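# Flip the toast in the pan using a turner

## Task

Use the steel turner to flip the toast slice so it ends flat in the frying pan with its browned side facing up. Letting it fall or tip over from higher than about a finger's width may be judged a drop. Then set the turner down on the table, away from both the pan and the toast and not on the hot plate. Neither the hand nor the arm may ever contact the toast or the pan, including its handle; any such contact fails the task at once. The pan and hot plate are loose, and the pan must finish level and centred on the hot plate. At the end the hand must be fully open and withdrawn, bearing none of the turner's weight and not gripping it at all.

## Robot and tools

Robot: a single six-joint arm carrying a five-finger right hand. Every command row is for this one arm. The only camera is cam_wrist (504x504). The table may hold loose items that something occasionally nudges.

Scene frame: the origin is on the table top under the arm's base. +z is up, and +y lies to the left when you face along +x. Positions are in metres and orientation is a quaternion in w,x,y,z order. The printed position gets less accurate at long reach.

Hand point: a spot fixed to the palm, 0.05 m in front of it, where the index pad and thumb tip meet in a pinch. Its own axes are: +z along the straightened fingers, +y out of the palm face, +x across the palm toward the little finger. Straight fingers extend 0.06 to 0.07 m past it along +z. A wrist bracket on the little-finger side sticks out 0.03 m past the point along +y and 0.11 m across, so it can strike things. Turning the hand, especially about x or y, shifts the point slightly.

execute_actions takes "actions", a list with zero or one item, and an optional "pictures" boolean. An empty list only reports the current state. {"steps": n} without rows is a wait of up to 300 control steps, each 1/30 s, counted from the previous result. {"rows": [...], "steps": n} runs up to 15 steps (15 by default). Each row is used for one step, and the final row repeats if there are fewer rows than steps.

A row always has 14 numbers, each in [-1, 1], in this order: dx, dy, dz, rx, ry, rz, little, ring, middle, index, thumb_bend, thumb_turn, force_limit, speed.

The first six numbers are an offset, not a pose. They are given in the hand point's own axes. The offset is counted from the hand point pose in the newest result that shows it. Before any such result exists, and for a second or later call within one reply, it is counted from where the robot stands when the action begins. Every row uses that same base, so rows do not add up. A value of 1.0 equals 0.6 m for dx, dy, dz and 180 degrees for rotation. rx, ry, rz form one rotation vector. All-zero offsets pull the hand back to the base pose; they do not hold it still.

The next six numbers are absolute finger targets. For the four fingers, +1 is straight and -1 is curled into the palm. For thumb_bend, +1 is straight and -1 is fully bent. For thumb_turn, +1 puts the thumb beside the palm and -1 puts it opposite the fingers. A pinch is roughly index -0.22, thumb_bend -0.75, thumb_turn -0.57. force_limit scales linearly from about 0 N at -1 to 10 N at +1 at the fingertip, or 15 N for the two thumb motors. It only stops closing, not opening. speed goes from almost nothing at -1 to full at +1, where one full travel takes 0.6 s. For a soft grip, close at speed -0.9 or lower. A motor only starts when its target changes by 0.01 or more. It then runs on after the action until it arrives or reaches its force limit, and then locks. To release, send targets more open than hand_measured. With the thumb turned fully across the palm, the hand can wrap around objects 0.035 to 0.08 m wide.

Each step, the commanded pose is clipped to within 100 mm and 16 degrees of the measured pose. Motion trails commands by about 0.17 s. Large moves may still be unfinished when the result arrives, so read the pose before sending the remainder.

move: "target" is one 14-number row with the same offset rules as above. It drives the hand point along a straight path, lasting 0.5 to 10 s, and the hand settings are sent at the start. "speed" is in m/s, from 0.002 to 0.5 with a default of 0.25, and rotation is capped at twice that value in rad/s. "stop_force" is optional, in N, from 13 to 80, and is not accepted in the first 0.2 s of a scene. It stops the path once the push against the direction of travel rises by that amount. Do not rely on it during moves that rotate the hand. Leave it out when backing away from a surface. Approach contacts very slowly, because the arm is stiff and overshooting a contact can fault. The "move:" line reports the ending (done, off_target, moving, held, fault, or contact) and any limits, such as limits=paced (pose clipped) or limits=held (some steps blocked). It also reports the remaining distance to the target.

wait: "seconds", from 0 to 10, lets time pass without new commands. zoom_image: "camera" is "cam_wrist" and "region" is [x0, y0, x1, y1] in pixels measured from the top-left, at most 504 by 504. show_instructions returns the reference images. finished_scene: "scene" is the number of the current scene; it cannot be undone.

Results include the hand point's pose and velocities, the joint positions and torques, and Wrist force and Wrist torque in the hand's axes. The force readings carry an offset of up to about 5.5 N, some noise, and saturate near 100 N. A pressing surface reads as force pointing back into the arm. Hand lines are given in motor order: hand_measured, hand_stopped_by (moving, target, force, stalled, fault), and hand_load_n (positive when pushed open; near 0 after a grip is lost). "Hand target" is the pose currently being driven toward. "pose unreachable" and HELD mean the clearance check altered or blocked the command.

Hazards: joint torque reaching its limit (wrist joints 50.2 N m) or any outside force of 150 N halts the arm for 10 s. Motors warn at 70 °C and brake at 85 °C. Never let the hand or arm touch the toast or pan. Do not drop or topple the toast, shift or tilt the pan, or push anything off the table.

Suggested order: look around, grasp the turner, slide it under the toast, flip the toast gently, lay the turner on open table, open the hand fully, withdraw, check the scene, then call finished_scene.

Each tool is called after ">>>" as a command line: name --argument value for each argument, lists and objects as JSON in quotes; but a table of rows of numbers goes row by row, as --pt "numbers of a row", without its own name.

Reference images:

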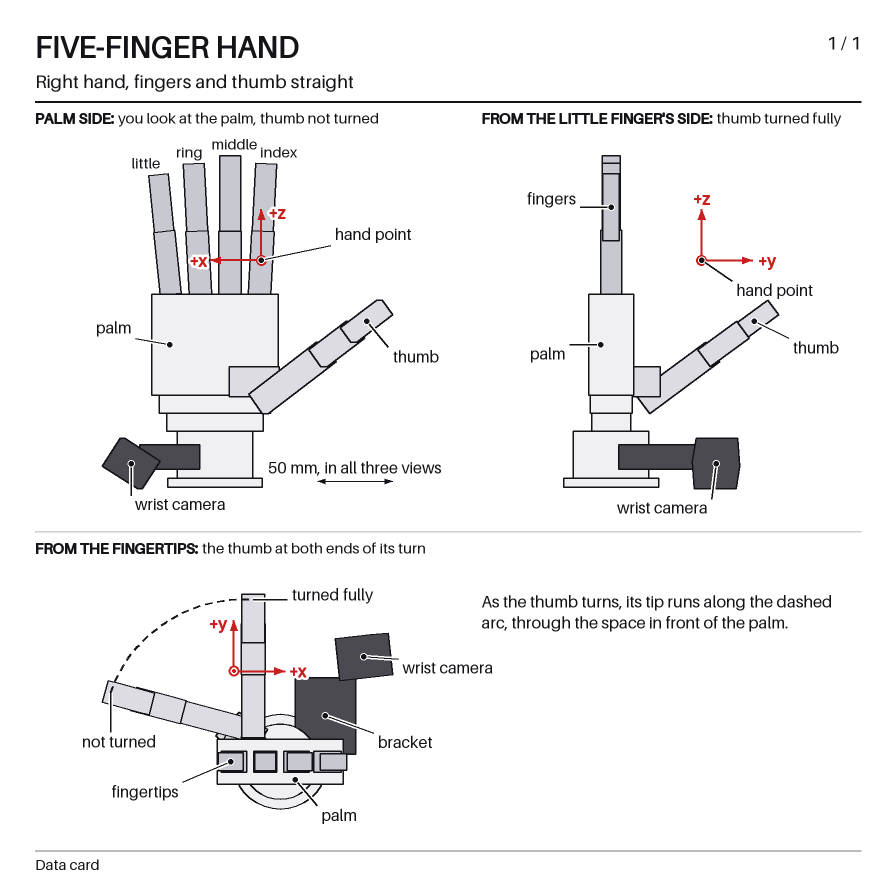

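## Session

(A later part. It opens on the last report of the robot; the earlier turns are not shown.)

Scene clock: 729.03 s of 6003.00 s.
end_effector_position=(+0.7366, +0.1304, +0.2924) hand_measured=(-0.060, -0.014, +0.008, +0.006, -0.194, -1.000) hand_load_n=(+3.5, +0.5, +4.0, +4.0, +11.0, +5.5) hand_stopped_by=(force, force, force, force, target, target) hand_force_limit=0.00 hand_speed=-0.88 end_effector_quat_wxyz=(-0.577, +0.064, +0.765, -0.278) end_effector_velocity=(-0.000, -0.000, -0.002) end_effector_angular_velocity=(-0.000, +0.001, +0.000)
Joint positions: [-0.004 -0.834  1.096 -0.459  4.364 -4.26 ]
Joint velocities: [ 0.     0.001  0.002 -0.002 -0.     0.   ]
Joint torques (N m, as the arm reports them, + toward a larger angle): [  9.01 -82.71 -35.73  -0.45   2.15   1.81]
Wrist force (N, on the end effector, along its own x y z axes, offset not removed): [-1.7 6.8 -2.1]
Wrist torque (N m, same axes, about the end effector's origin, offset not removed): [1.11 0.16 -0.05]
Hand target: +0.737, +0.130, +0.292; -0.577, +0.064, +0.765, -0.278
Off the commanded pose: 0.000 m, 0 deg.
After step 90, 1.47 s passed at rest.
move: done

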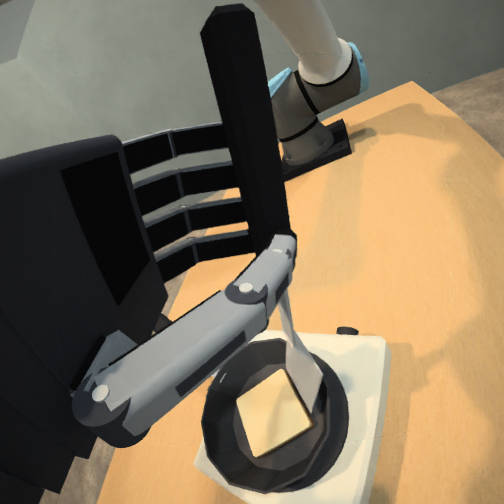

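>>> execute_actions --actions '[]'

Scene clock: 745.17 s of 6003.00 s.
end_effector_position=(+0.7366, +0.1304, +0.2921) hand_measured=(-0.060, -0.014, +0.008, +0.006, -0.194, -1.000) hand_load_n=(+3.5, +0.5, +4.0, +4.0, +11.0, +5.5) hand_stopped_by=(force, force, force, force, target, target) hand_force_limit=0.00 hand_speed=-0.88 end_effector_quat_wxyz=(-0.577, +0.064, +0.765, -0.278) end_effector_velocity=(-0.000, +0.000, -0.000) end_effector_angular_velocity=(+0.000, +0.001, -0.001)
Joint positions: [-0.004 -0.834  1.097 -0.459  4.364 -4.26 ]
Joint velocities: [-0.     0.     0.     0.     0.001 -0.   ]
Joint torques (N m, as the arm reports them, + toward a larger angle): [  9.36 -83.71 -34.87  -0.21   2.16   1.93]
Wrist force (N, on the end effector, along its own x y z axes, offset not removed): [-2.2 2.7 1.9]
Wrist torque (N m, same axes, about the end effector's origin, offset not removed): [0.15 0.01 -0.15]
Hand target: +0.737, +0.130, +0.292; -0.577, +0.064, +0.765, -0.278
Off the commanded pose: 0.000 m, 0 deg.
Steps of this call (steps 1 to 90: nothing new was sent; then 13.13 s passed at rest). Readings (end_effector_position | what the end effector reports):
1: (+0.7366, +0.1304, +0.2923) | hand_measured=(-0.060, -0.014, +0.008, +0.006, -0.194, -1.000) hand_load_n=(+3.5, +0.5, +4.0, +4.0, +11.0, +5.5) hand_stopped_by=(force, force, force, force, target, target) hand_force_limit=0.00 hand_speed=-0.88
2: (+0.7366, +0.1304, +0.2923) | hand_measured=(-0.060, -0.014, +0.008, +0.006, -0.194, -1.000) hand_load_n=(+3.5, +0.5, +4.0, +4.0, +11.0, +5.5) hand_stopped_by=(force, force, force, force, target, target) hand_force_limit=0.00 hand_speed=-0.88
4: (+0.7366, +0.1304, +0.2922) | hand_measured=(-0.060, -0.014, +0.008, +0.006, -0.194, -1.000) hand_load_n=(+3.5, +0.5, +4.0, +4.0, +11.0, +5.5) hand_stopped_by=(force, force, force, force, target, target) hand_force_limit=0.00 hand_speed=-0.88
8: (+0.7366, +0.1304, +0.2921) | hand_measured=(-0.060, -0.014, +0.008, +0.006, -0.194, -1.000) hand_load_n=(+3.5, +0.5, +4.0, +4.0, +11.0, +5.5) hand_stopped_by=(force, force, force, force, target, target) hand_force_limit=0.00 hand_speed=-0.88
90: the state above

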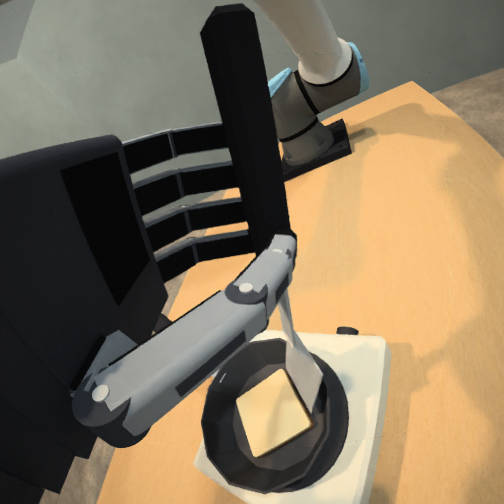

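>>> zoom_image --camera "cam_wrist" --region '[180, 300, 400, 504]'

Region (180, 300, 400, 504) of cam_wrist's 504x504 image, scaled by 2.291, with more detail than that image has; it fills the top 467 rows of this view, and the rest is white.

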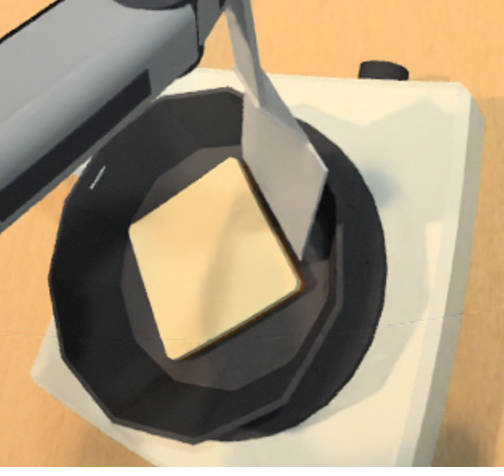

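>>> move --target '[-0.01413, 0.01115, -0.00481, 0, 0, 0, -0.3, -0.3, -0.45, -0.45, -0.2, -1, 0.0, -0.88]' --speed 0.01

>>> zoom_image --camera "cam_wrist" --region '[180, 300, 400, 504]'

Scene clock: 758.17 s of 6003.00 s.
end_effector_position=(+0.7404, +0.1334, +0.2823) hand_measured=(-0.060, -0.014, +0.008, +0.006, -0.194, -1.000) hand_load_n=(+3.5, +0.5, +4.0, +4.0, +11.0, +5.5) hand_stopped_by=(force, force, force, force, target, target) hand_force_limit=0.00 hand_speed=-0.88 end_effector_quat_wxyz=(-0.577, +0.064, +0.765, -0.278) end_effector_velocity=(+0.000, -0.000, -0.001) end_effector_angular_velocity=(-0.000, +0.002, +0.000)
Joint positions: [-0.001 -0.821  1.092 -0.467  4.367 -4.26 ]
Joint velocities: [ 0.     0.002 -0.001  0.001 -0.     0.   ]
Joint torques (N m, as the arm reports them, + toward a larger angle): [ 10.03 -85.27 -52.58  -0.26   2.3    1.99]
Wrist force (N, on the end effector, along its own x y z axes, offset not removed): [1.3 3.7 -1.9]
Wrist torque (N m, same axes, about the end effector's origin, offset not removed): [0.58 -0.40 0.01]
Hand target: +0.741, +0.133, +0.282; -0.577, +0.064, +0.765, -0.278
Off the commanded pose: 0.000 m, 0 deg.
After step 90, 8.67 s passed at rest.
move: done

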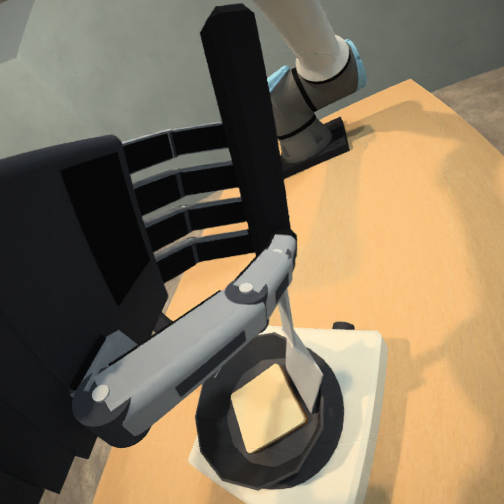

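Region (180, 300, 400, 504) of cam_wrist's 504x504 image, scaled by 2.291, with more detail than that image has; it fills the top 467 rows of this view, and the rest is white.

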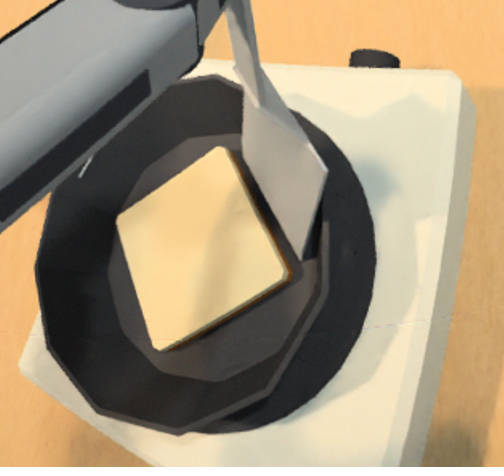

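>>> move --target '[-0.00707, 0.00415, 0.00151, 0, 0, 0, -0.3, -0.3, -0.45, -0.45, -0.2, -1, 0.0, -0.88]' --speed 0.006

>>> zoom_image --camera "cam_wrist" --region '[180, 300, 400, 504]'

Scene clock: 764.17 s of 6003.00 s.
end_effector_position=(+0.7404, +0.1334, +0.2775) hand_measured=(-0.060, -0.014, +0.008, +0.006, -0.194, -1.000) hand_load_n=(+5.0, +1.5, +4.0, +4.0, +10.5, +3.0) hand_stopped_by=(force, force, force, force, target, target) hand_force_limit=0.00 hand_speed=-0.88 end_effector_quat_wxyz=(-0.577, +0.064, +0.765, -0.278) end_effector_velocity=(-0.000, -0.000, -0.001) end_effector_angular_velocity=(-0.000, +0.002, +0.000)
Joint positions: [-0.001 -0.819  1.097 -0.474  4.367 -4.26 ]
Joint velocities: [-0.     0.001  0.001  0.    -0.001  0.   ]
Joint torques (N m, as the arm reports them, + toward a larger angle): [  1.06 -79.29 -33.02  -2.28   1.35   1.86]
Wrist force (N, on the end effector, along its own x y z axes, offset not removed): [5.8 5.6 -4.9]
Wrist torque (N m, same axes, about the end effector's origin, offset not removed): [1.30 0.04 0.12]
Hand target: +0.740, +0.133, +0.277; -0.577, +0.064, +0.765, -0.278
Off the commanded pose: 0.000 m, 0 deg.
After step 90, 2.00 s passed at rest.
move: done

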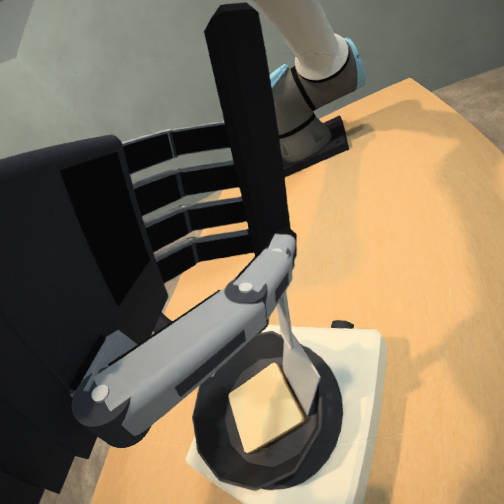

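Region (180, 300, 400, 504) of cam_wrist's 504x504 image, scaled by 2.291, with more detail than that image has; it fills the top 467 rows of this view, and the rest is white.

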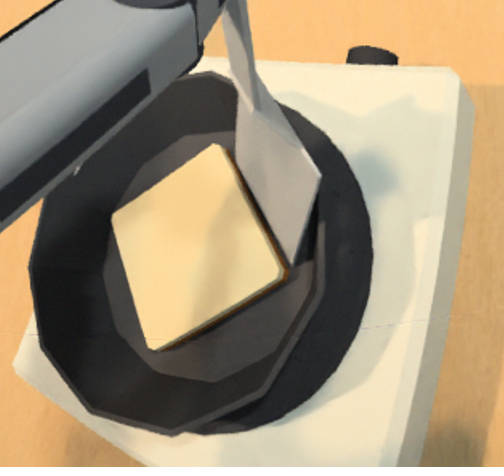

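>>> move --target '[0.0017, -0.001, -0.00036, 0, 0, 0, -0.3, -0.3, -0.45, -0.45, -0.2, -1, 0.0, -0.88]' --speed 0.004

>>> zoom_image --camera "cam_wrist" --region '[180, 300, 400, 504]'

Scene clock: 770.17 s of 6003.00 s.
end_effector_position=(+0.7404, +0.1334, +0.2786) hand_measured=(-0.060, -0.014, +0.008, +0.006, -0.194, -1.000) hand_load_n=(+3.5, +0.5, +4.0, +5.0, +11.0, +4.0) hand_stopped_by=(force, force, force, force, target, target) hand_force_limit=0.00 hand_speed=-0.88 end_effector_quat_wxyz=(-0.577, +0.064, +0.765, -0.278) end_effector_velocity=(+0.000, +0.000, +0.001) end_effector_angular_velocity=(+0.000, -0.001, -0.002)
Joint positions: [-0.001 -0.819  1.096 -0.473  4.367 -4.26 ]
Joint velocities: [-0.    -0.001 -0.001  0.     0.002  0.   ]
Joint torques (N m, as the arm reports them, + toward a larger angle): [ -12.12 -111.13  -50.92    3.29   -1.37   -0.06]
Wrist force (N, on the end effector, along its own x y z axes, offset not removed): [2.1 1.5 0.8]
Wrist torque (N m, same axes, about the end effector's origin, offset not removed): [0.02 -0.47 0.10]
Hand target: +0.740, +0.133, +0.279; -0.577, +0.064, +0.765, -0.278
Off the commanded pose: 0.000 m, 0 deg.
After step 90, 2.30 s passed at rest.
move: done

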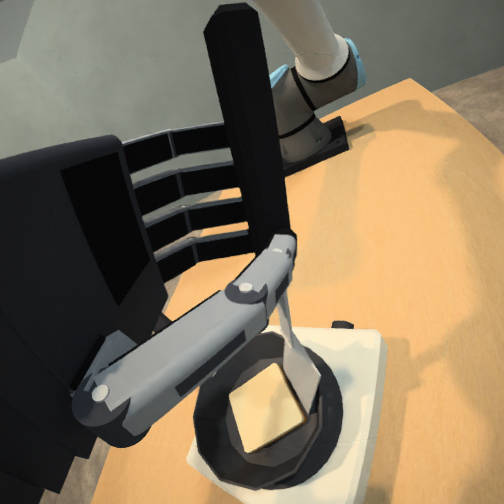

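Region (180, 300, 400, 504) of cam_wrist's 504x504 image, scaled by 2.291, with more detail than that image has; it fills the top 467 rows of this view, and the rest is white.

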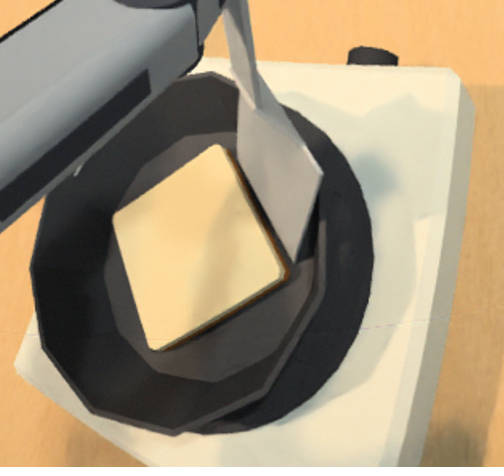

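>>> move --target '[-0.00707, -0.01063, -0.00387, 0, 0, 0, -0.3, -0.3, -0.45, -0.45, -0.2, -1, 0.0, -0.88]' --speed 0.006

>>> zoom_image --camera "cam_wrist" --region '[180, 300, 400, 504]'

Scene clock: 776.27 s of 6003.00 s.
end_effector_position=(+0.7452, +0.1272, +0.2786) hand_measured=(-0.060, -0.014, +0.008, +0.006, -0.194, -1.000) hand_load_n=(+3.5, +0.5, +4.0, +5.0, +11.0, +4.0) hand_stopped_by=(force, force, force, force, target, target) hand_force_limit=0.00 hand_speed=-0.88 end_effector_quat_wxyz=(-0.577, +0.064, +0.765, -0.278) end_effector_velocity=(+0.002, -0.001, -0.001) end_effector_angular_velocity=(-0.000, +0.001, +0.002)
Joint positions: [-0.007 -0.813  1.085 -0.468  4.361 -4.261]
Joint velocities: [-0.001  0.003 -0.003  0.    -0.003 -0.   ]
Joint torques (N m, as the arm reports them, + toward a larger angle): [-12.93 -86.04 -50.81   3.26  -2.5   -1.9 ]
Wrist force (N, on the end effector, along its own x y z axes, offset not removed): [1.9 5.0 -2.3]
Wrist torque (N m, same axes, about the end effector's origin, offset not removed): [0.72 -0.24 0.13]
Hand target: +0.745, +0.127, +0.279; -0.577, +0.064, +0.765, -0.278
Off the commanded pose: 0.000 m, 0 deg.
After step 90, 1.53 s passed at rest.
move: done

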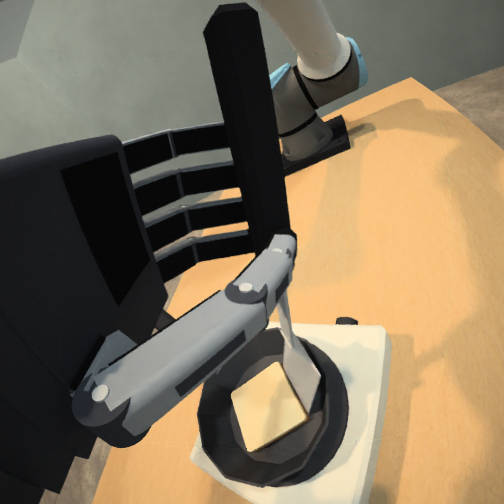

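Region (180, 300, 400, 504) of cam_wrist's 504x504 image, scaled by 2.291, with more detail than that image has; it fills the top 467 rows of this view, and the rest is white.

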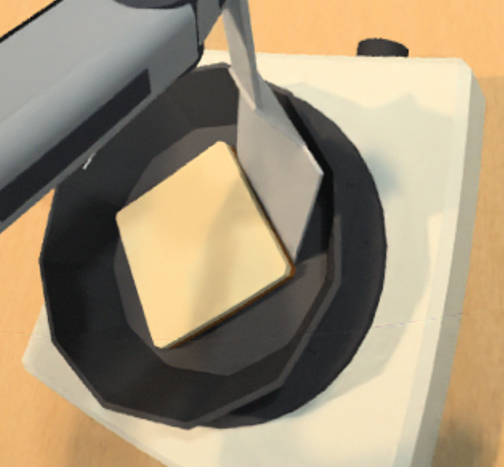

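>>> move --target '[-0.0021, 0.00125, 0.00045, 0, 0, 0, -0.3, -0.3, -0.45, -0.45, -0.2, -1, 0.0, -0.88]' --speed 0.004

>>> zoom_image --camera "cam_wrist" --region '[180, 300, 400, 504]'

Scene clock: 779.93 s of 6003.00 s.
end_effector_position=(+0.7452, +0.1272, +0.2772) hand_measured=(-0.060, -0.014, +0.008, +0.006, -0.194, -1.000) hand_load_n=(+4.5, +1.5, +4.0, +5.0, +10.0, +3.0) hand_stopped_by=(force, force, force, force, target, target) hand_force_limit=0.00 hand_speed=-0.88 end_effector_quat_wxyz=(-0.577, +0.064, +0.765, -0.278) end_effector_velocity=(-0.000, +0.000, -0.001) end_effector_angular_velocity=(+0.000, +0.002, -0.002)
Joint positions: [-0.007 -0.812  1.086 -0.47   4.361 -4.261]
Joint velocities: [-0.     0.001  0.001  0.     0.001 -0.   ]
Joint torques (N m, as the arm reports them, + toward a larger angle): [  9.02 -80.1  -32.96  -2.02   2.13   0.15]
Wrist force (N, on the end effector, along its own x y z axes, offset not removed): [5.1 4.6 0.9]
Wrist torque (N m, same axes, about the end effector's origin, offset not removed): [0.82 0.03 0.05]
Hand target: +0.745, +0.127, +0.277; -0.577, +0.064, +0.765, -0.278
Off the commanded pose: 0.000 m, 0 deg.
move: done

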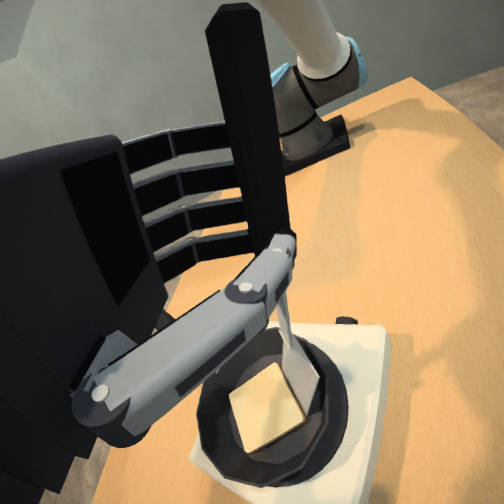

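Region (180, 300, 400, 504) of cam_wrist's 504x504 image, scaled by 2.291, with more detail than that image has; it fills the top 467 rows of this view, and the rest is white.

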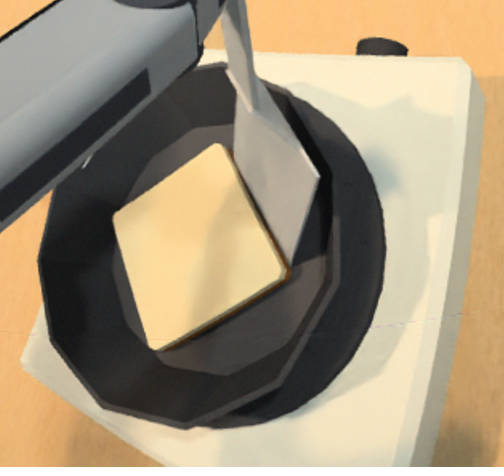

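>>> move --target '[0.00595, 0.04176, 0.01519, 0, -0.0152, 0.04178, -0.3, -0.3, -0.45, -0.45, -0.2, -1, 0.0, -0.88]' --speed 0.015

>>> zoom_image --camera "cam_wrist" --region '[180, 300, 400, 504]'

Scene clock: 806.60 s of 6003.00 s.
end_effector_position=(+0.7303, +0.1464, +0.2662) hand_measured=(-0.060, -0.014, +0.008, +0.006, -0.194, -1.000) hand_load_n=(+3.0, +0.5, +4.0, +5.0, +11.0, +4.0) hand_stopped_by=(force, force, force, force, target, target) hand_force_limit=0.00 hand_speed=-0.88 end_effector_quat_wxyz=(-0.540, +0.108, +0.773, -0.316) end_effector_velocity=(-0.001, +0.001, +0.000) end_effector_angular_velocity=(-0.006, -0.003, -0.001)
Joint positions: [ 0.025 -0.853  1.154 -0.538  4.369 -4.138]
Joint velocities: [ 0.002 -0.002  0.003 -0.002  0.001  0.007]
Joint torques (N m, as the arm reports them, + toward a larger angle): [  10.39 -108.56  -34.28   -0.68    2.37    1.57]
Wrist force (N, on the end effector, along its own x y z axes, offset not removed): [0.3 3.9 0.3]
Wrist torque (N m, same axes, about the end effector's origin, offset not removed): [0.51 -0.21 0.00]
Hand target: +0.730, +0.147, +0.266; -0.539, +0.108, +0.773, -0.316
Off the commanded pose: 0.000 m, 0 deg.
After step 90, 18.80 s passed at rest.
move: done

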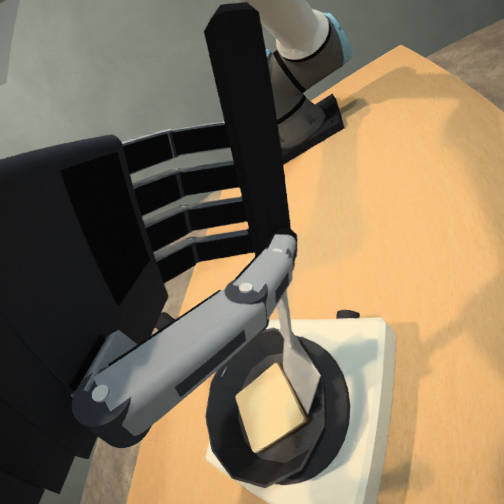

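Region (180, 300, 400, 504) of cam_wrist's 504x504 image, scaled by 2.291, with more detail than that image has; it fills the top 467 rows of this view, and the rest is white.

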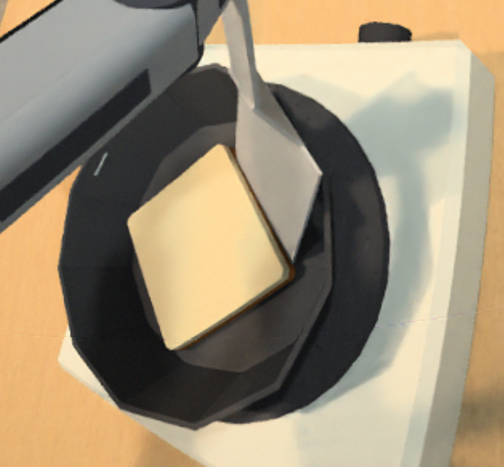

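>>> move --target '[-0.00556, -0.00379, -0.00138, 0, 0, 0, -0.3, -0.3, -0.45, -0.45, -0.2, -1, 0.0, -0.88]' --speed 0.005

>>> zoom_image --camera "cam_wrist" --region '[180, 300, 400, 504]'

Scene clock: 811.63 s of 6003.00 s.
end_effector_position=(+0.7326, +0.1433, +0.2653) hand_measured=(-0.060, -0.014, +0.008, +0.006, -0.194, -1.000) hand_load_n=(+3.0, +0.5, +4.0, +5.0, +11.0, +4.0) hand_stopped_by=(force, force, force, force, target, target) hand_force_limit=0.00 hand_speed=-0.88 end_effector_quat_wxyz=(-0.539, +0.108, +0.773, -0.316) end_effector_velocity=(+0.001, -0.001, -0.000) end_effector_angular_velocity=(+0.000, -0.000, +0.001)
Joint positions: [ 0.022 -0.85   1.15  -0.538  4.366 -4.139]
Joint velocities: [-0.001  0.001 -0.002  0.    -0.002 -0.001]
Joint torques (N m, as the arm reports them, + toward a larger angle): [-12.8  -81.42 -50.8    3.01  -2.37  -1.93]
Wrist force (N, on the end effector, along its own x y z axes, offset not removed): [2.0 5.3 0.1]
Wrist torque (N m, same axes, about the end effector's origin, offset not removed): [0.67 -0.34 0.00]
Hand target: +0.733, +0.143, +0.265; -0.540, +0.108, +0.773, -0.316
Off the commanded pose: 0.000 m, 0 deg.
After step 90, 0.97 s passed at rest.
move: done

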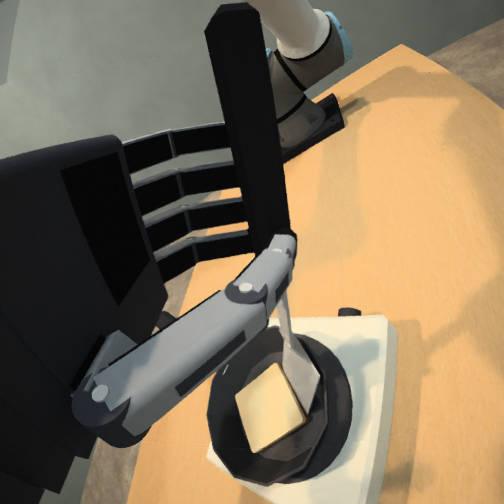

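Region (180, 300, 400, 504) of cam_wrist's 504x504 image, scaled by 2.291, with more detail than that image has; it fills the top 467 rows of this view, and the rest is white.

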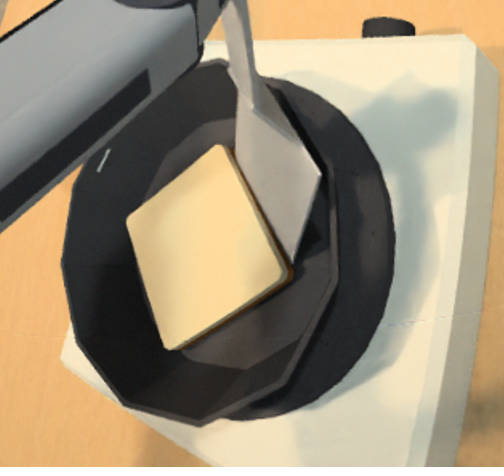

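>>> move --target '[0.0063, 0.04069, 0.0148, 0, -0.0133, 0.03656, -0.3, -0.3, -0.45, -0.45, -0.2, -1, 0.0, -0.88]' --speed 0.015

>>> zoom_image --camera "cam_wrist" --region '[180, 300, 400, 504]'

Scene clock: 822.73 s of 6003.00 s.
end_effector_position=(+0.7190, +0.1608, +0.2516) hand_measured=(-0.060, -0.014, +0.008, +0.006, -0.194, -1.000) hand_load_n=(+3.0, +0.5, +4.0, +5.0, +11.0, +4.0) hand_stopped_by=(force, force, force, force, target, target) hand_force_limit=0.00 hand_speed=-0.88 end_effector_quat_wxyz=(-0.504, +0.145, +0.777, -0.349) end_effector_velocity=(-0.001, +0.001, -0.001) end_effector_angular_velocity=(-0.005, -0.003, -0.001)
Joint positions: [ 0.053 -0.881  1.211 -0.601  4.372 -4.028]
Joint velocities: [ 0.002 -0.002  0.004 -0.003  0.002  0.006]
Joint torques (N m, as the arm reports them, + toward a larger angle): [  10.27 -110.24  -34.33   -0.73    2.19    1.53]
Wrist force (N, on the end effector, along its own x y z axes, offset not removed): [2.0 5.7 -1.1]
Wrist torque (N m, same axes, about the end effector's origin, offset not removed): [0.97 -0.42 0.07]
Hand target: +0.719, +0.161, +0.252; -0.504, +0.145, +0.777, -0.349
Off the commanded pose: 0.000 m, 0 deg.
After step 90, 3.80 s passed at rest.
move: done

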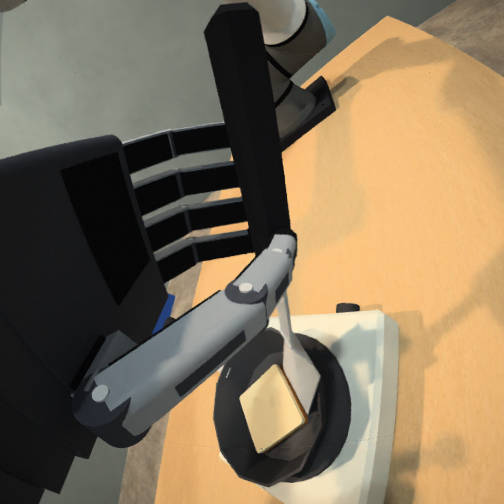

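Region (180, 300, 400, 504) of cam_wrist's 504x504 image, scaled by 2.291, with more detail than that image has; it fills the top 467 rows of this view, and the rest is white.

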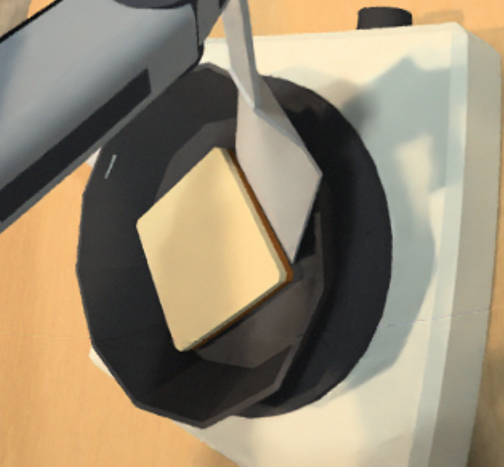

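>>> move --target '[-0.0017, 0.00172, 0.00063, 0, 0, 0, -0.3, -0.3, -0.45, -0.45, -0.2, -1, 0.0, -0.88]' --speed 0.004

>>> zoom_image --camera "cam_wrist" --region '[230, 330, 350, 470]'

Scene clock: 827.57 s of 6003.00 s.
end_effector_position=(+0.7190, +0.1609, +0.2502) hand_measured=(-0.060, -0.014, +0.008, +0.006, -0.194, -1.000) hand_load_n=(+3.5, +1.0, +4.0, +5.0, +10.5, +3.5) hand_stopped_by=(force, force, force, force, target, target) hand_force_limit=0.00 hand_speed=-0.88 end_effector_quat_wxyz=(-0.504, +0.145, +0.777, -0.349) end_effector_velocity=(-0.000, -0.000, -0.001) end_effector_angular_velocity=(+0.000, +0.002, -0.000)
Joint positions: [ 0.053 -0.88   1.212 -0.603  4.372 -4.028]
Joint velocities: [-0.     0.001  0.001 -0.     0.    -0.   ]
Joint torques (N m, as the arm reports them, + toward a larger angle): [-13.6  -78.48 -33.34  -1.41   1.68  -1.93]
Wrist force (N, on the end effector, along its own x y z axes, offset not removed): [1.4 3.6 -4.2]
Wrist torque (N m, same axes, about the end effector's origin, offset not removed): [0.83 0.10 0.02]
Hand target: +0.719, +0.161, +0.250; -0.504, +0.145, +0.777, -0.349
Off the commanded pose: 0.000 m, 0 deg.
After step 90, 1.13 s passed at rest.
move: done

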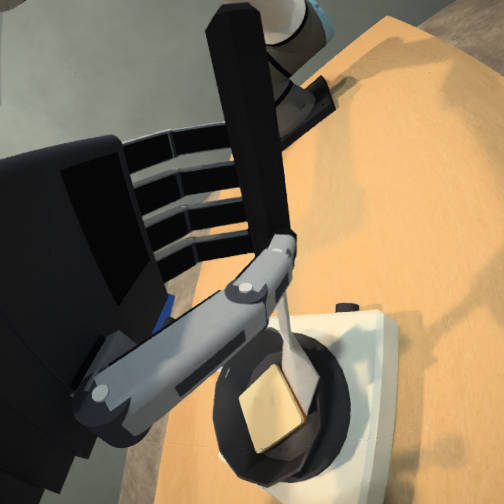

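Region (230, 330, 350, 470) of cam_wrist's 504x504 image, scaled by 3.600, with more detail than that image has; it fills the left 432 columns of this view, and the rest is white.

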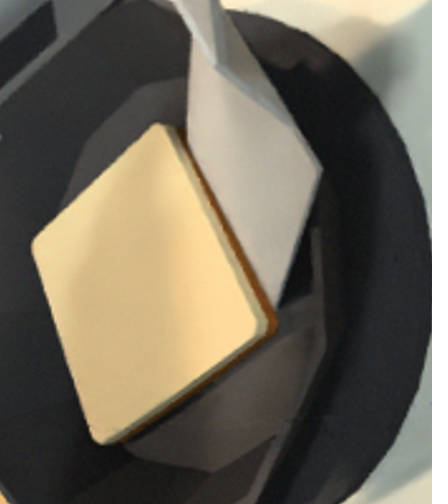

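>>> move --target '[-0.0061, -0.00534, -0.00194, 0, 0, 0, -0.3, -0.3, -0.45, -0.45, -0.2, -1, 0.0, -0.88]' --speed 0.005

>>> zoom_image --camera "cam_wrist" --region '[200, 310, 380, 490]'

Scene clock: 836.17 s of 6003.00 s.
end_effector_position=(+0.7220, +0.1570, +0.2502) hand_measured=(-0.060, -0.014, +0.008, +0.006, -0.194, -1.000) hand_load_n=(+4.0, +1.0, +4.0, +5.0, +10.5, +3.5) hand_stopped_by=(force, force, force, force, target, target) hand_force_limit=0.00 hand_speed=-0.88 end_effector_quat_wxyz=(-0.504, +0.145, +0.777, -0.349) end_effector_velocity=(+0.001, -0.002, -0.000) end_effector_angular_velocity=(-0.001, +0.001, +0.000)
Joint positions: [ 0.049 -0.877  1.206 -0.601  4.368 -4.03 ]
Joint velocities: [-0.002  0.001 -0.002  0.001 -0.002  0.   ]
Joint torques (N m, as the arm reports them, + toward a larger angle): [-12.8  -77.36 -49.78   2.39  -2.58  -1.89]
Wrist force (N, on the end effector, along its own x y z axes, offset not removed): [-0.4 -0.4 0.4]
Wrist torque (N m, same axes, about the end effector's origin, offset not removed): [-0.03 0.17 -0.26]
Hand target: +0.722, +0.157, +0.250; -0.504, +0.145, +0.777, -0.349
Off the commanded pose: 0.000 m, 0 deg.
After step 90, 4.40 s passed at rest.
move: done

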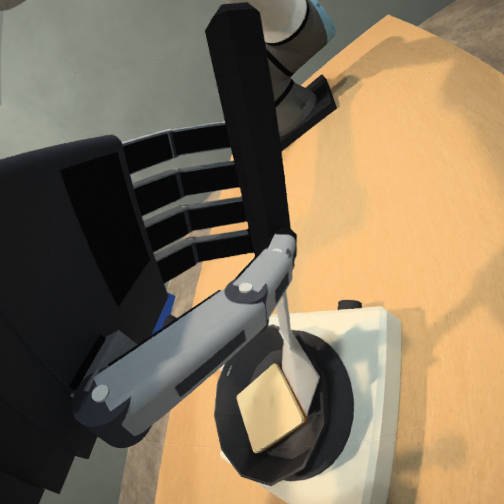

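Region (200, 310, 380, 490) of cam_wrist's 504x504 image, scaled by 2.800, with more detail than that image has.

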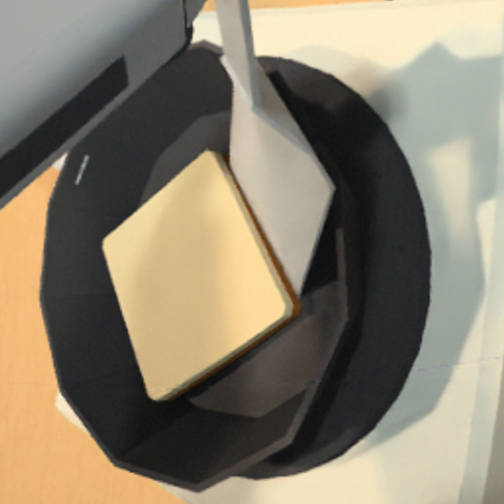

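>>> move --target '[-0.0061, -0.00534, -0.00194, 0, 0, 0, -0.3, -0.3, -0.45, -0.45, -0.2, -1, 0.0, -0.88]' --speed 0.005

>>> zoom_image --camera "cam_wrist" --region '[200, 310, 380, 490]'

Scene clock: 861.57 s of 6003.00 s.
end_effector_position=(+0.7250, +0.1532, +0.2502) hand_measured=(-0.060, -0.014, +0.008, +0.006, -0.194, -1.000) hand_load_n=(+4.0, +1.0, +4.0, +5.0, +10.5, +3.5) hand_stopped_by=(force, force, force, force, target, target) hand_force_limit=0.00 hand_speed=-0.88 end_effector_quat_wxyz=(-0.504, +0.145, +0.777, -0.349) end_effector_velocity=(+0.000, -0.001, +0.001) end_effector_angular_velocity=(-0.000, +0.001, +0.001)
Joint positions: [ 0.045 -0.874  1.201 -0.599  4.364 -4.031]
Joint velocities: [-0.001  0.    -0.002  0.002 -0.002 -0.   ]
Joint torques (N m, as the arm reports them, + toward a larger angle): [-12.68 -78.15 -49.89   2.43  -2.68  -1.91]
Wrist force (N, on the end effector, along its own x y z axes, offset not removed): [7.1 2.3 -0.8]
Wrist torque (N m, same axes, about the end effector's origin, offset not removed): [0.27 -0.93 0.28]
Hand target: +0.725, +0.153, +0.250; -0.504, +0.145, +0.777, -0.349
Off the commanded pose: 0.000 m, 0 deg.
After step 90, 21.20 s passed at rest.
move: done

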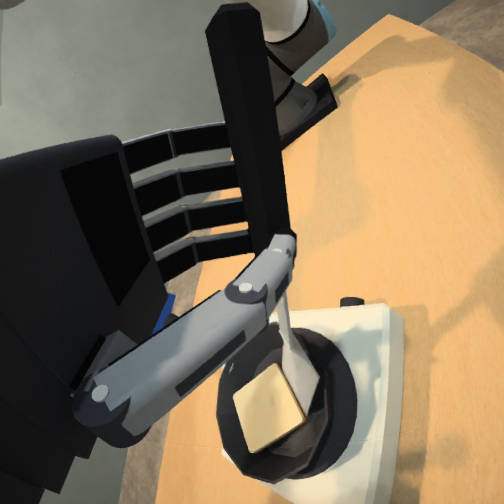

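Region (200, 310, 380, 490) of cam_wrist's 504x504 image, scaled by 2.800, with more detail than that image has.

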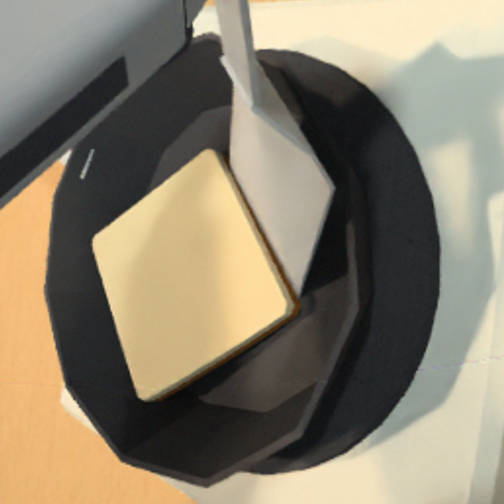

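>>> move --target '[-0.0183, -0.01603, -0.00583, 0, 0, 0, -0.3, -0.3, -0.45, -0.45, -0.2, -1, 0.0, -0.88]' --speed 0.008

>>> zoom_image --camera "cam_wrist" --region '[190, 290, 400, 500]'

Scene clock: 961.57 s of 6003.00 s.
end_effector_position=(+0.7340, +0.1415, +0.2502) hand_measured=(-0.060, -0.014, +0.008, +0.006, -0.194, -1.000) hand_load_n=(+4.0, +1.0, +4.0, +5.0, +10.5, +3.5) hand_stopped_by=(force, force, force, force, target, target) hand_force_limit=0.00 hand_speed=-0.88 end_effector_quat_wxyz=(-0.504, +0.145, +0.777, -0.349) end_effector_velocity=(+0.001, -0.002, +0.000) end_effector_angular_velocity=(-0.000, +0.002, +0.002)
Joint positions: [ 0.033 -0.863  1.183 -0.593  4.352 -4.034]
Joint velocities: [-0.001  0.001 -0.002  0.002 -0.003 -0.001]
Joint torques (N m, as the arm reports them, + toward a larger angle): [-13.7  -79.67 -50.27   2.36  -2.68  -1.94]
Wrist force (N, on the end effector, along its own x y z axes, offset not removed): [0.7 0.3 -0.4]
Wrist torque (N m, same axes, about the end effector's origin, offset not removed): [-0.02 -0.03 0.04]
Hand target: +0.734, +0.141, +0.250; -0.504, +0.145, +0.777, -0.349
Off the commanded pose: 0.000 m, 0 deg.
After step 90, 94.93 s passed at rest.
move: done

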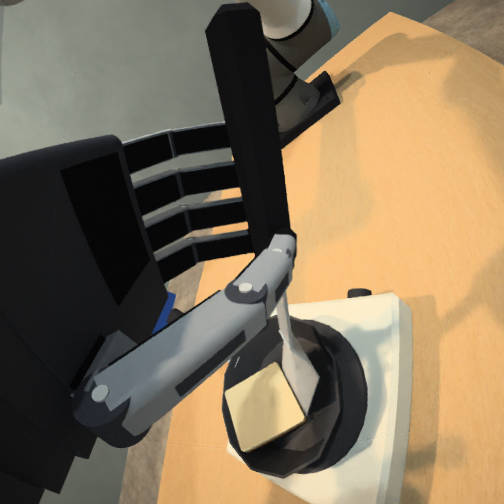

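Region (190, 290, 400, 500) of cam_wrist's 504x504 image, scaled by 2.400, with more detail than that image has.

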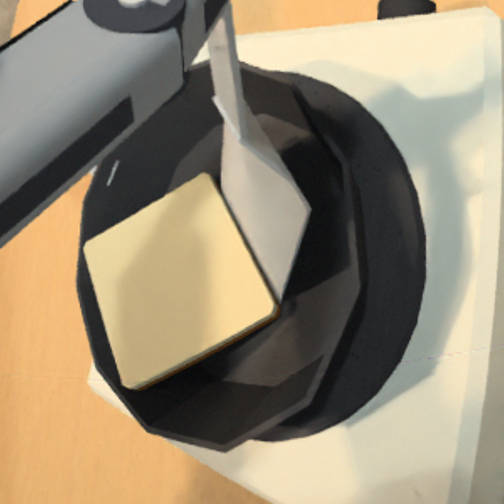

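>>> move --target '[0.00259, 0.04355, 0.01584, 0, -0.0152, 0.04178, -0.3, -0.3, -0.45, -0.45, -0.2, -1, 0.0, -0.88]' --speed 0.015

>>> zoom_image --camera "cam_wrist" --region '[190, 290, 400, 500]'

Scene clock: 971.47 s of 6003.00 s.
end_effector_position=(+0.7217, +0.1573, +0.2311) hand_measured=(-0.060, -0.014, +0.008, +0.006, -0.194, -1.000) hand_load_n=(+4.0, +1.0, +4.0, +4.5, +10.5, +3.5) hand_stopped_by=(force, force, force, force, target, target) hand_force_limit=0.00 hand_speed=-0.88 end_effector_quat_wxyz=(-0.462, +0.187, +0.777, -0.384) end_effector_velocity=(-0.001, +0.001, -0.001) end_effector_angular_velocity=(-0.005, -0.003, -0.002)
Joint positions: [ 0.066 -0.89   1.248 -0.665  4.352 -3.907]
Joint velocities: [ 0.001 -0.001  0.003 -0.002  0.002  0.006]
Joint torques (N m, as the arm reports them, + toward a larger angle): [   6.23 -104.38  -33.73   -1.19   -2.34    1.51]
Wrist force (N, on the end effector, along its own x y z axes, offset not removed): [1.7 2.6 3.1]
Wrist torque (N m, same axes, about the end effector's origin, offset not removed): [0.07 -0.41 0.18]
Hand target: +0.722, +0.157, +0.231; -0.462, +0.187, +0.777, -0.384
Off the commanded pose: 0.000 m, 0 deg.
After step 90, 2.03 s passed at rest.
move: done

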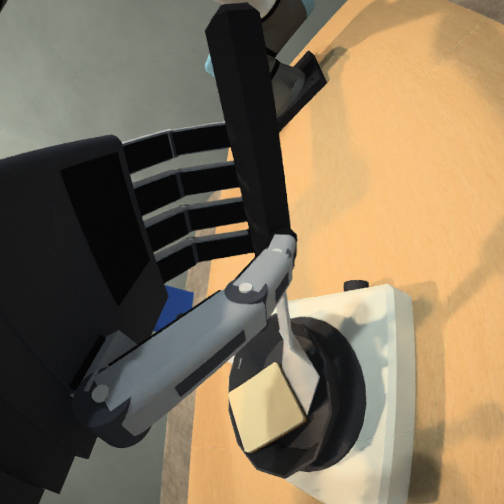

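Region (190, 290, 400, 500) of cam_wrist's 504x504 image, scaled by 2.400, with more detail than that image has.

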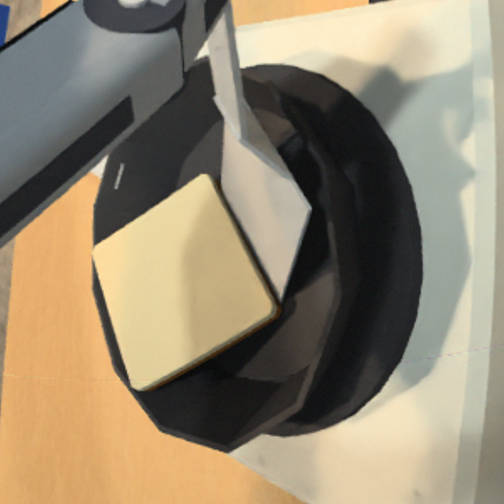

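>>> move --target '[-0.02048, -0.01348, -0.0049, 0, 0, 0, -0.3, -0.3, -0.45, -0.45, -0.2, -1, 0.0, -0.88]' --speed 0.008

>>> zoom_image --camera "cam_wrist" --region '[190, 290, 400, 500]'

Scene clock: 978.83 s of 6003.00 s.
end_effector_position=(+0.7308, +0.1457, +0.2310) hand_measured=(-0.060, -0.014, +0.008, +0.006, -0.194, -1.000) hand_load_n=(+4.0, +1.0, +4.0, +5.0, +10.5, +3.5) hand_stopped_by=(force, force, force, force, target, target) hand_force_limit=0.00 hand_speed=-0.88 end_effector_quat_wxyz=(-0.462, +0.187, +0.777, -0.384) end_effector_velocity=(+0.002, -0.002, +0.000) end_effector_angular_velocity=(-0.000, -0.003, +0.000)
Joint positions: [ 0.053 -0.881  1.232 -0.66   4.34  -3.911]
Joint velocities: [-0.002  0.001 -0.002 -0.002 -0.002 -0.001]
Joint torques (N m, as the arm reports them, + toward a larger angle): [-12.49 -78.47 -50.43   2.59  -2.62  -1.9 ]
Wrist force (N, on the end effector, along its own x y z axes, offset not removed): [1.3 1.3 -1.6]
Wrist torque (N m, same axes, about the end effector's origin, offset not removed): [0.14 0.07 -0.14]
Hand target: +0.731, +0.145, +0.231; -0.462, +0.187, +0.777, -0.384
Off the commanded pose: 0.000 m, 0 deg.
After step 90, 2.27 s passed at rest.
move: done

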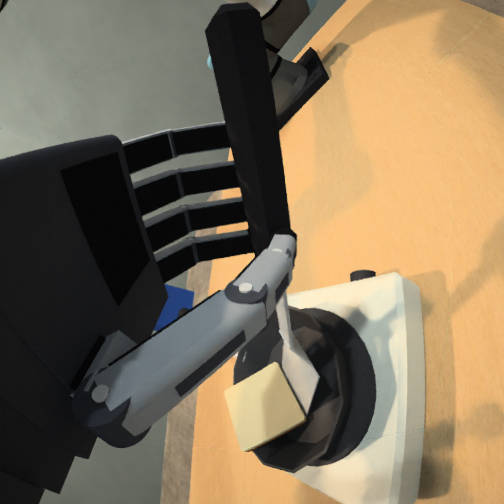

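Region (190, 290, 400, 500) of cam_wrist's 504x504 image, scaled by 2.400, with more detail than that image has.

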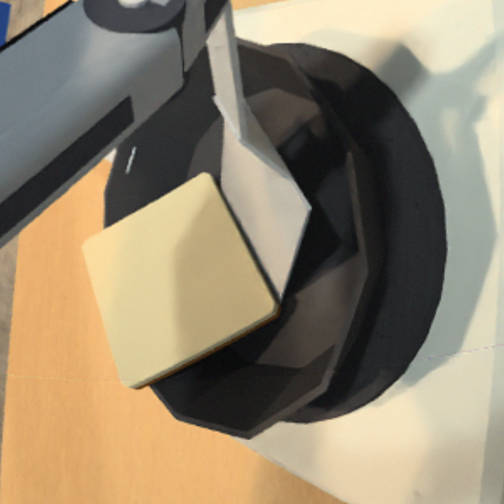

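>>> move --target '[-0.02048, -0.01348, -0.0049, 0, 0, 0, -0.3, -0.3, -0.45, -0.45, -0.2, -1, 0.0, -0.88]' --speed 0.008

>>> zoom_image --camera "cam_wrist" --region '[190, 290, 400, 500]'

Scene clock: 986.83 s of 6003.00 s.
end_effector_position=(+0.7399, +0.1340, +0.2310) hand_measured=(-0.060, -0.014, +0.008, +0.006, -0.194, -1.000) hand_load_n=(+4.0, +1.0, +4.0, +5.0, +10.5, +3.5) hand_stopped_by=(force, force, force, force, target, target) hand_force_limit=0.00 hand_speed=-0.88 end_effector_quat_wxyz=(-0.462, +0.187, +0.777, -0.384) end_effector_velocity=(+0.001, -0.002, -0.000) end_effector_angular_velocity=(+0.000, +0.001, -0.001)
Joint positions: [ 0.04  -0.871  1.216 -0.655  4.328 -3.915]
Joint velocities: [-0.002  0.002 -0.002  0.001 -0.001 -0.001]
Joint torques (N m, as the arm reports them, + toward a larger angle): [-11.85 -78.19 -49.89   2.64  -2.14  -1.96]
Wrist force (N, on the end effector, along its own x y z axes, offset not removed): [3.2 3.3 -1.7]
Wrist torque (N m, same axes, about the end effector's origin, offset not removed): [0.65 -0.30 0.13]
Hand target: +0.740, +0.134, +0.231; -0.462, +0.187, +0.777, -0.384
Off the commanded pose: 0.000 m, 0 deg.
After step 90, 2.93 s passed at rest.
move: done

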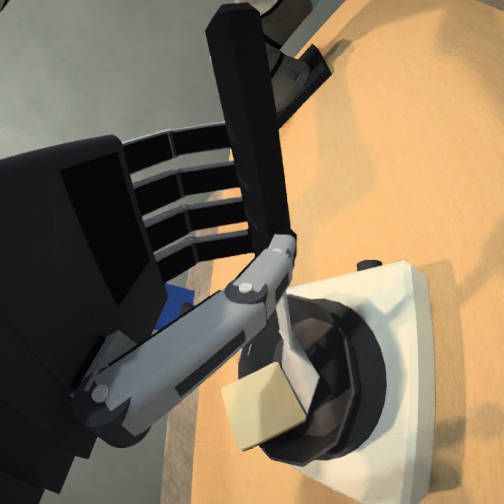

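Region (190, 290, 400, 500) of cam_wrist's 504x504 image, scaled by 2.400, with more detail than that image has.

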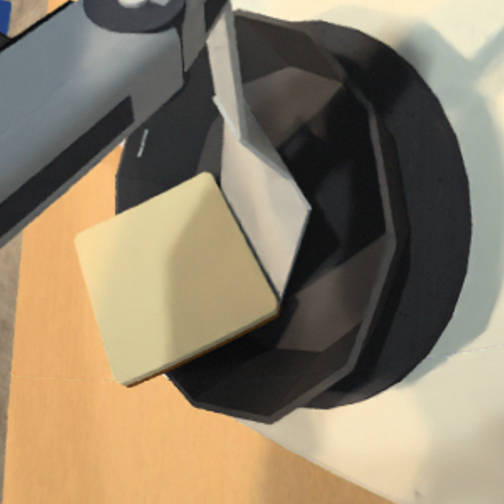

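>>> move --target '[-0.01365, -0.00899, -0.00327, 0, 0, 0, -0.3, -0.3, -0.45, -0.45, -0.2, -1, 0.0, -0.88]' --speed 0.007

>>> zoom_image --camera "cam_wrist" --region '[190, 290, 400, 500]'

Scene clock: 994.60 s of 6003.00 s.
end_effector_position=(+0.7459, +0.1263, +0.2310) hand_measured=(-0.060, -0.014, +0.008, +0.006, -0.194, -1.000) hand_load_n=(+4.0, +1.0, +4.0, +5.0, +10.5, +3.5) hand_stopped_by=(force, force, force, force, target, target) hand_force_limit=0.00 hand_speed=-0.88 end_effector_quat_wxyz=(-0.462, +0.187, +0.777, -0.384) end_effector_velocity=(+0.001, -0.001, -0.000) end_effector_angular_velocity=(+0.000, -0.002, +0.000)
Joint positions: [ 0.032 -0.864  1.204 -0.651  4.32  -3.918]
Joint velocities: [-0.001  0.001 -0.002 -0.001 -0.001 -0.001]
Joint torques (N m, as the arm reports them, + toward a larger angle): [-14.18 -79.36 -50.26   2.68  -2.71  -1.97]
Wrist force (N, on the end effector, along its own x y z axes, offset not removed): [2.2 4.0 -5.2]
Wrist torque (N m, same axes, about the end effector's origin, offset not removed): [0.81 -0.21 0.08]
Hand target: +0.746, +0.126, +0.231; -0.462, +0.187, +0.777, -0.384
Off the commanded pose: 0.000 m, 0 deg.
After step 90, 3.17 s passed at rest.
move: done

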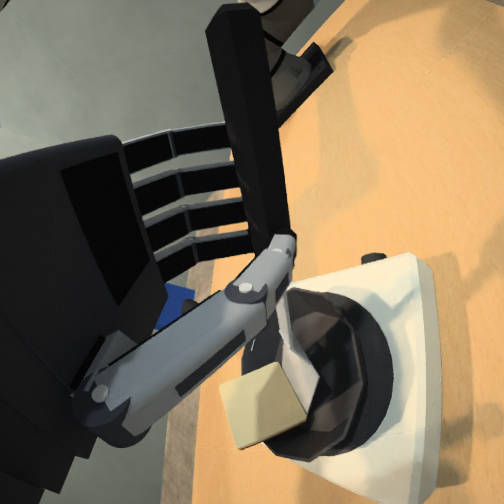

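Region (190, 290, 400, 500) of cam_wrist's 504x504 image, scaled by 2.400, with more detail than that image has.

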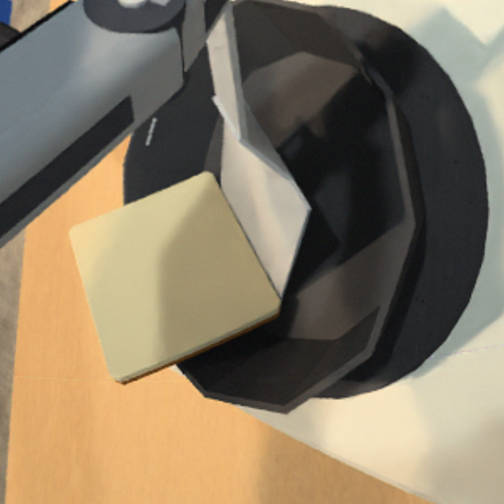

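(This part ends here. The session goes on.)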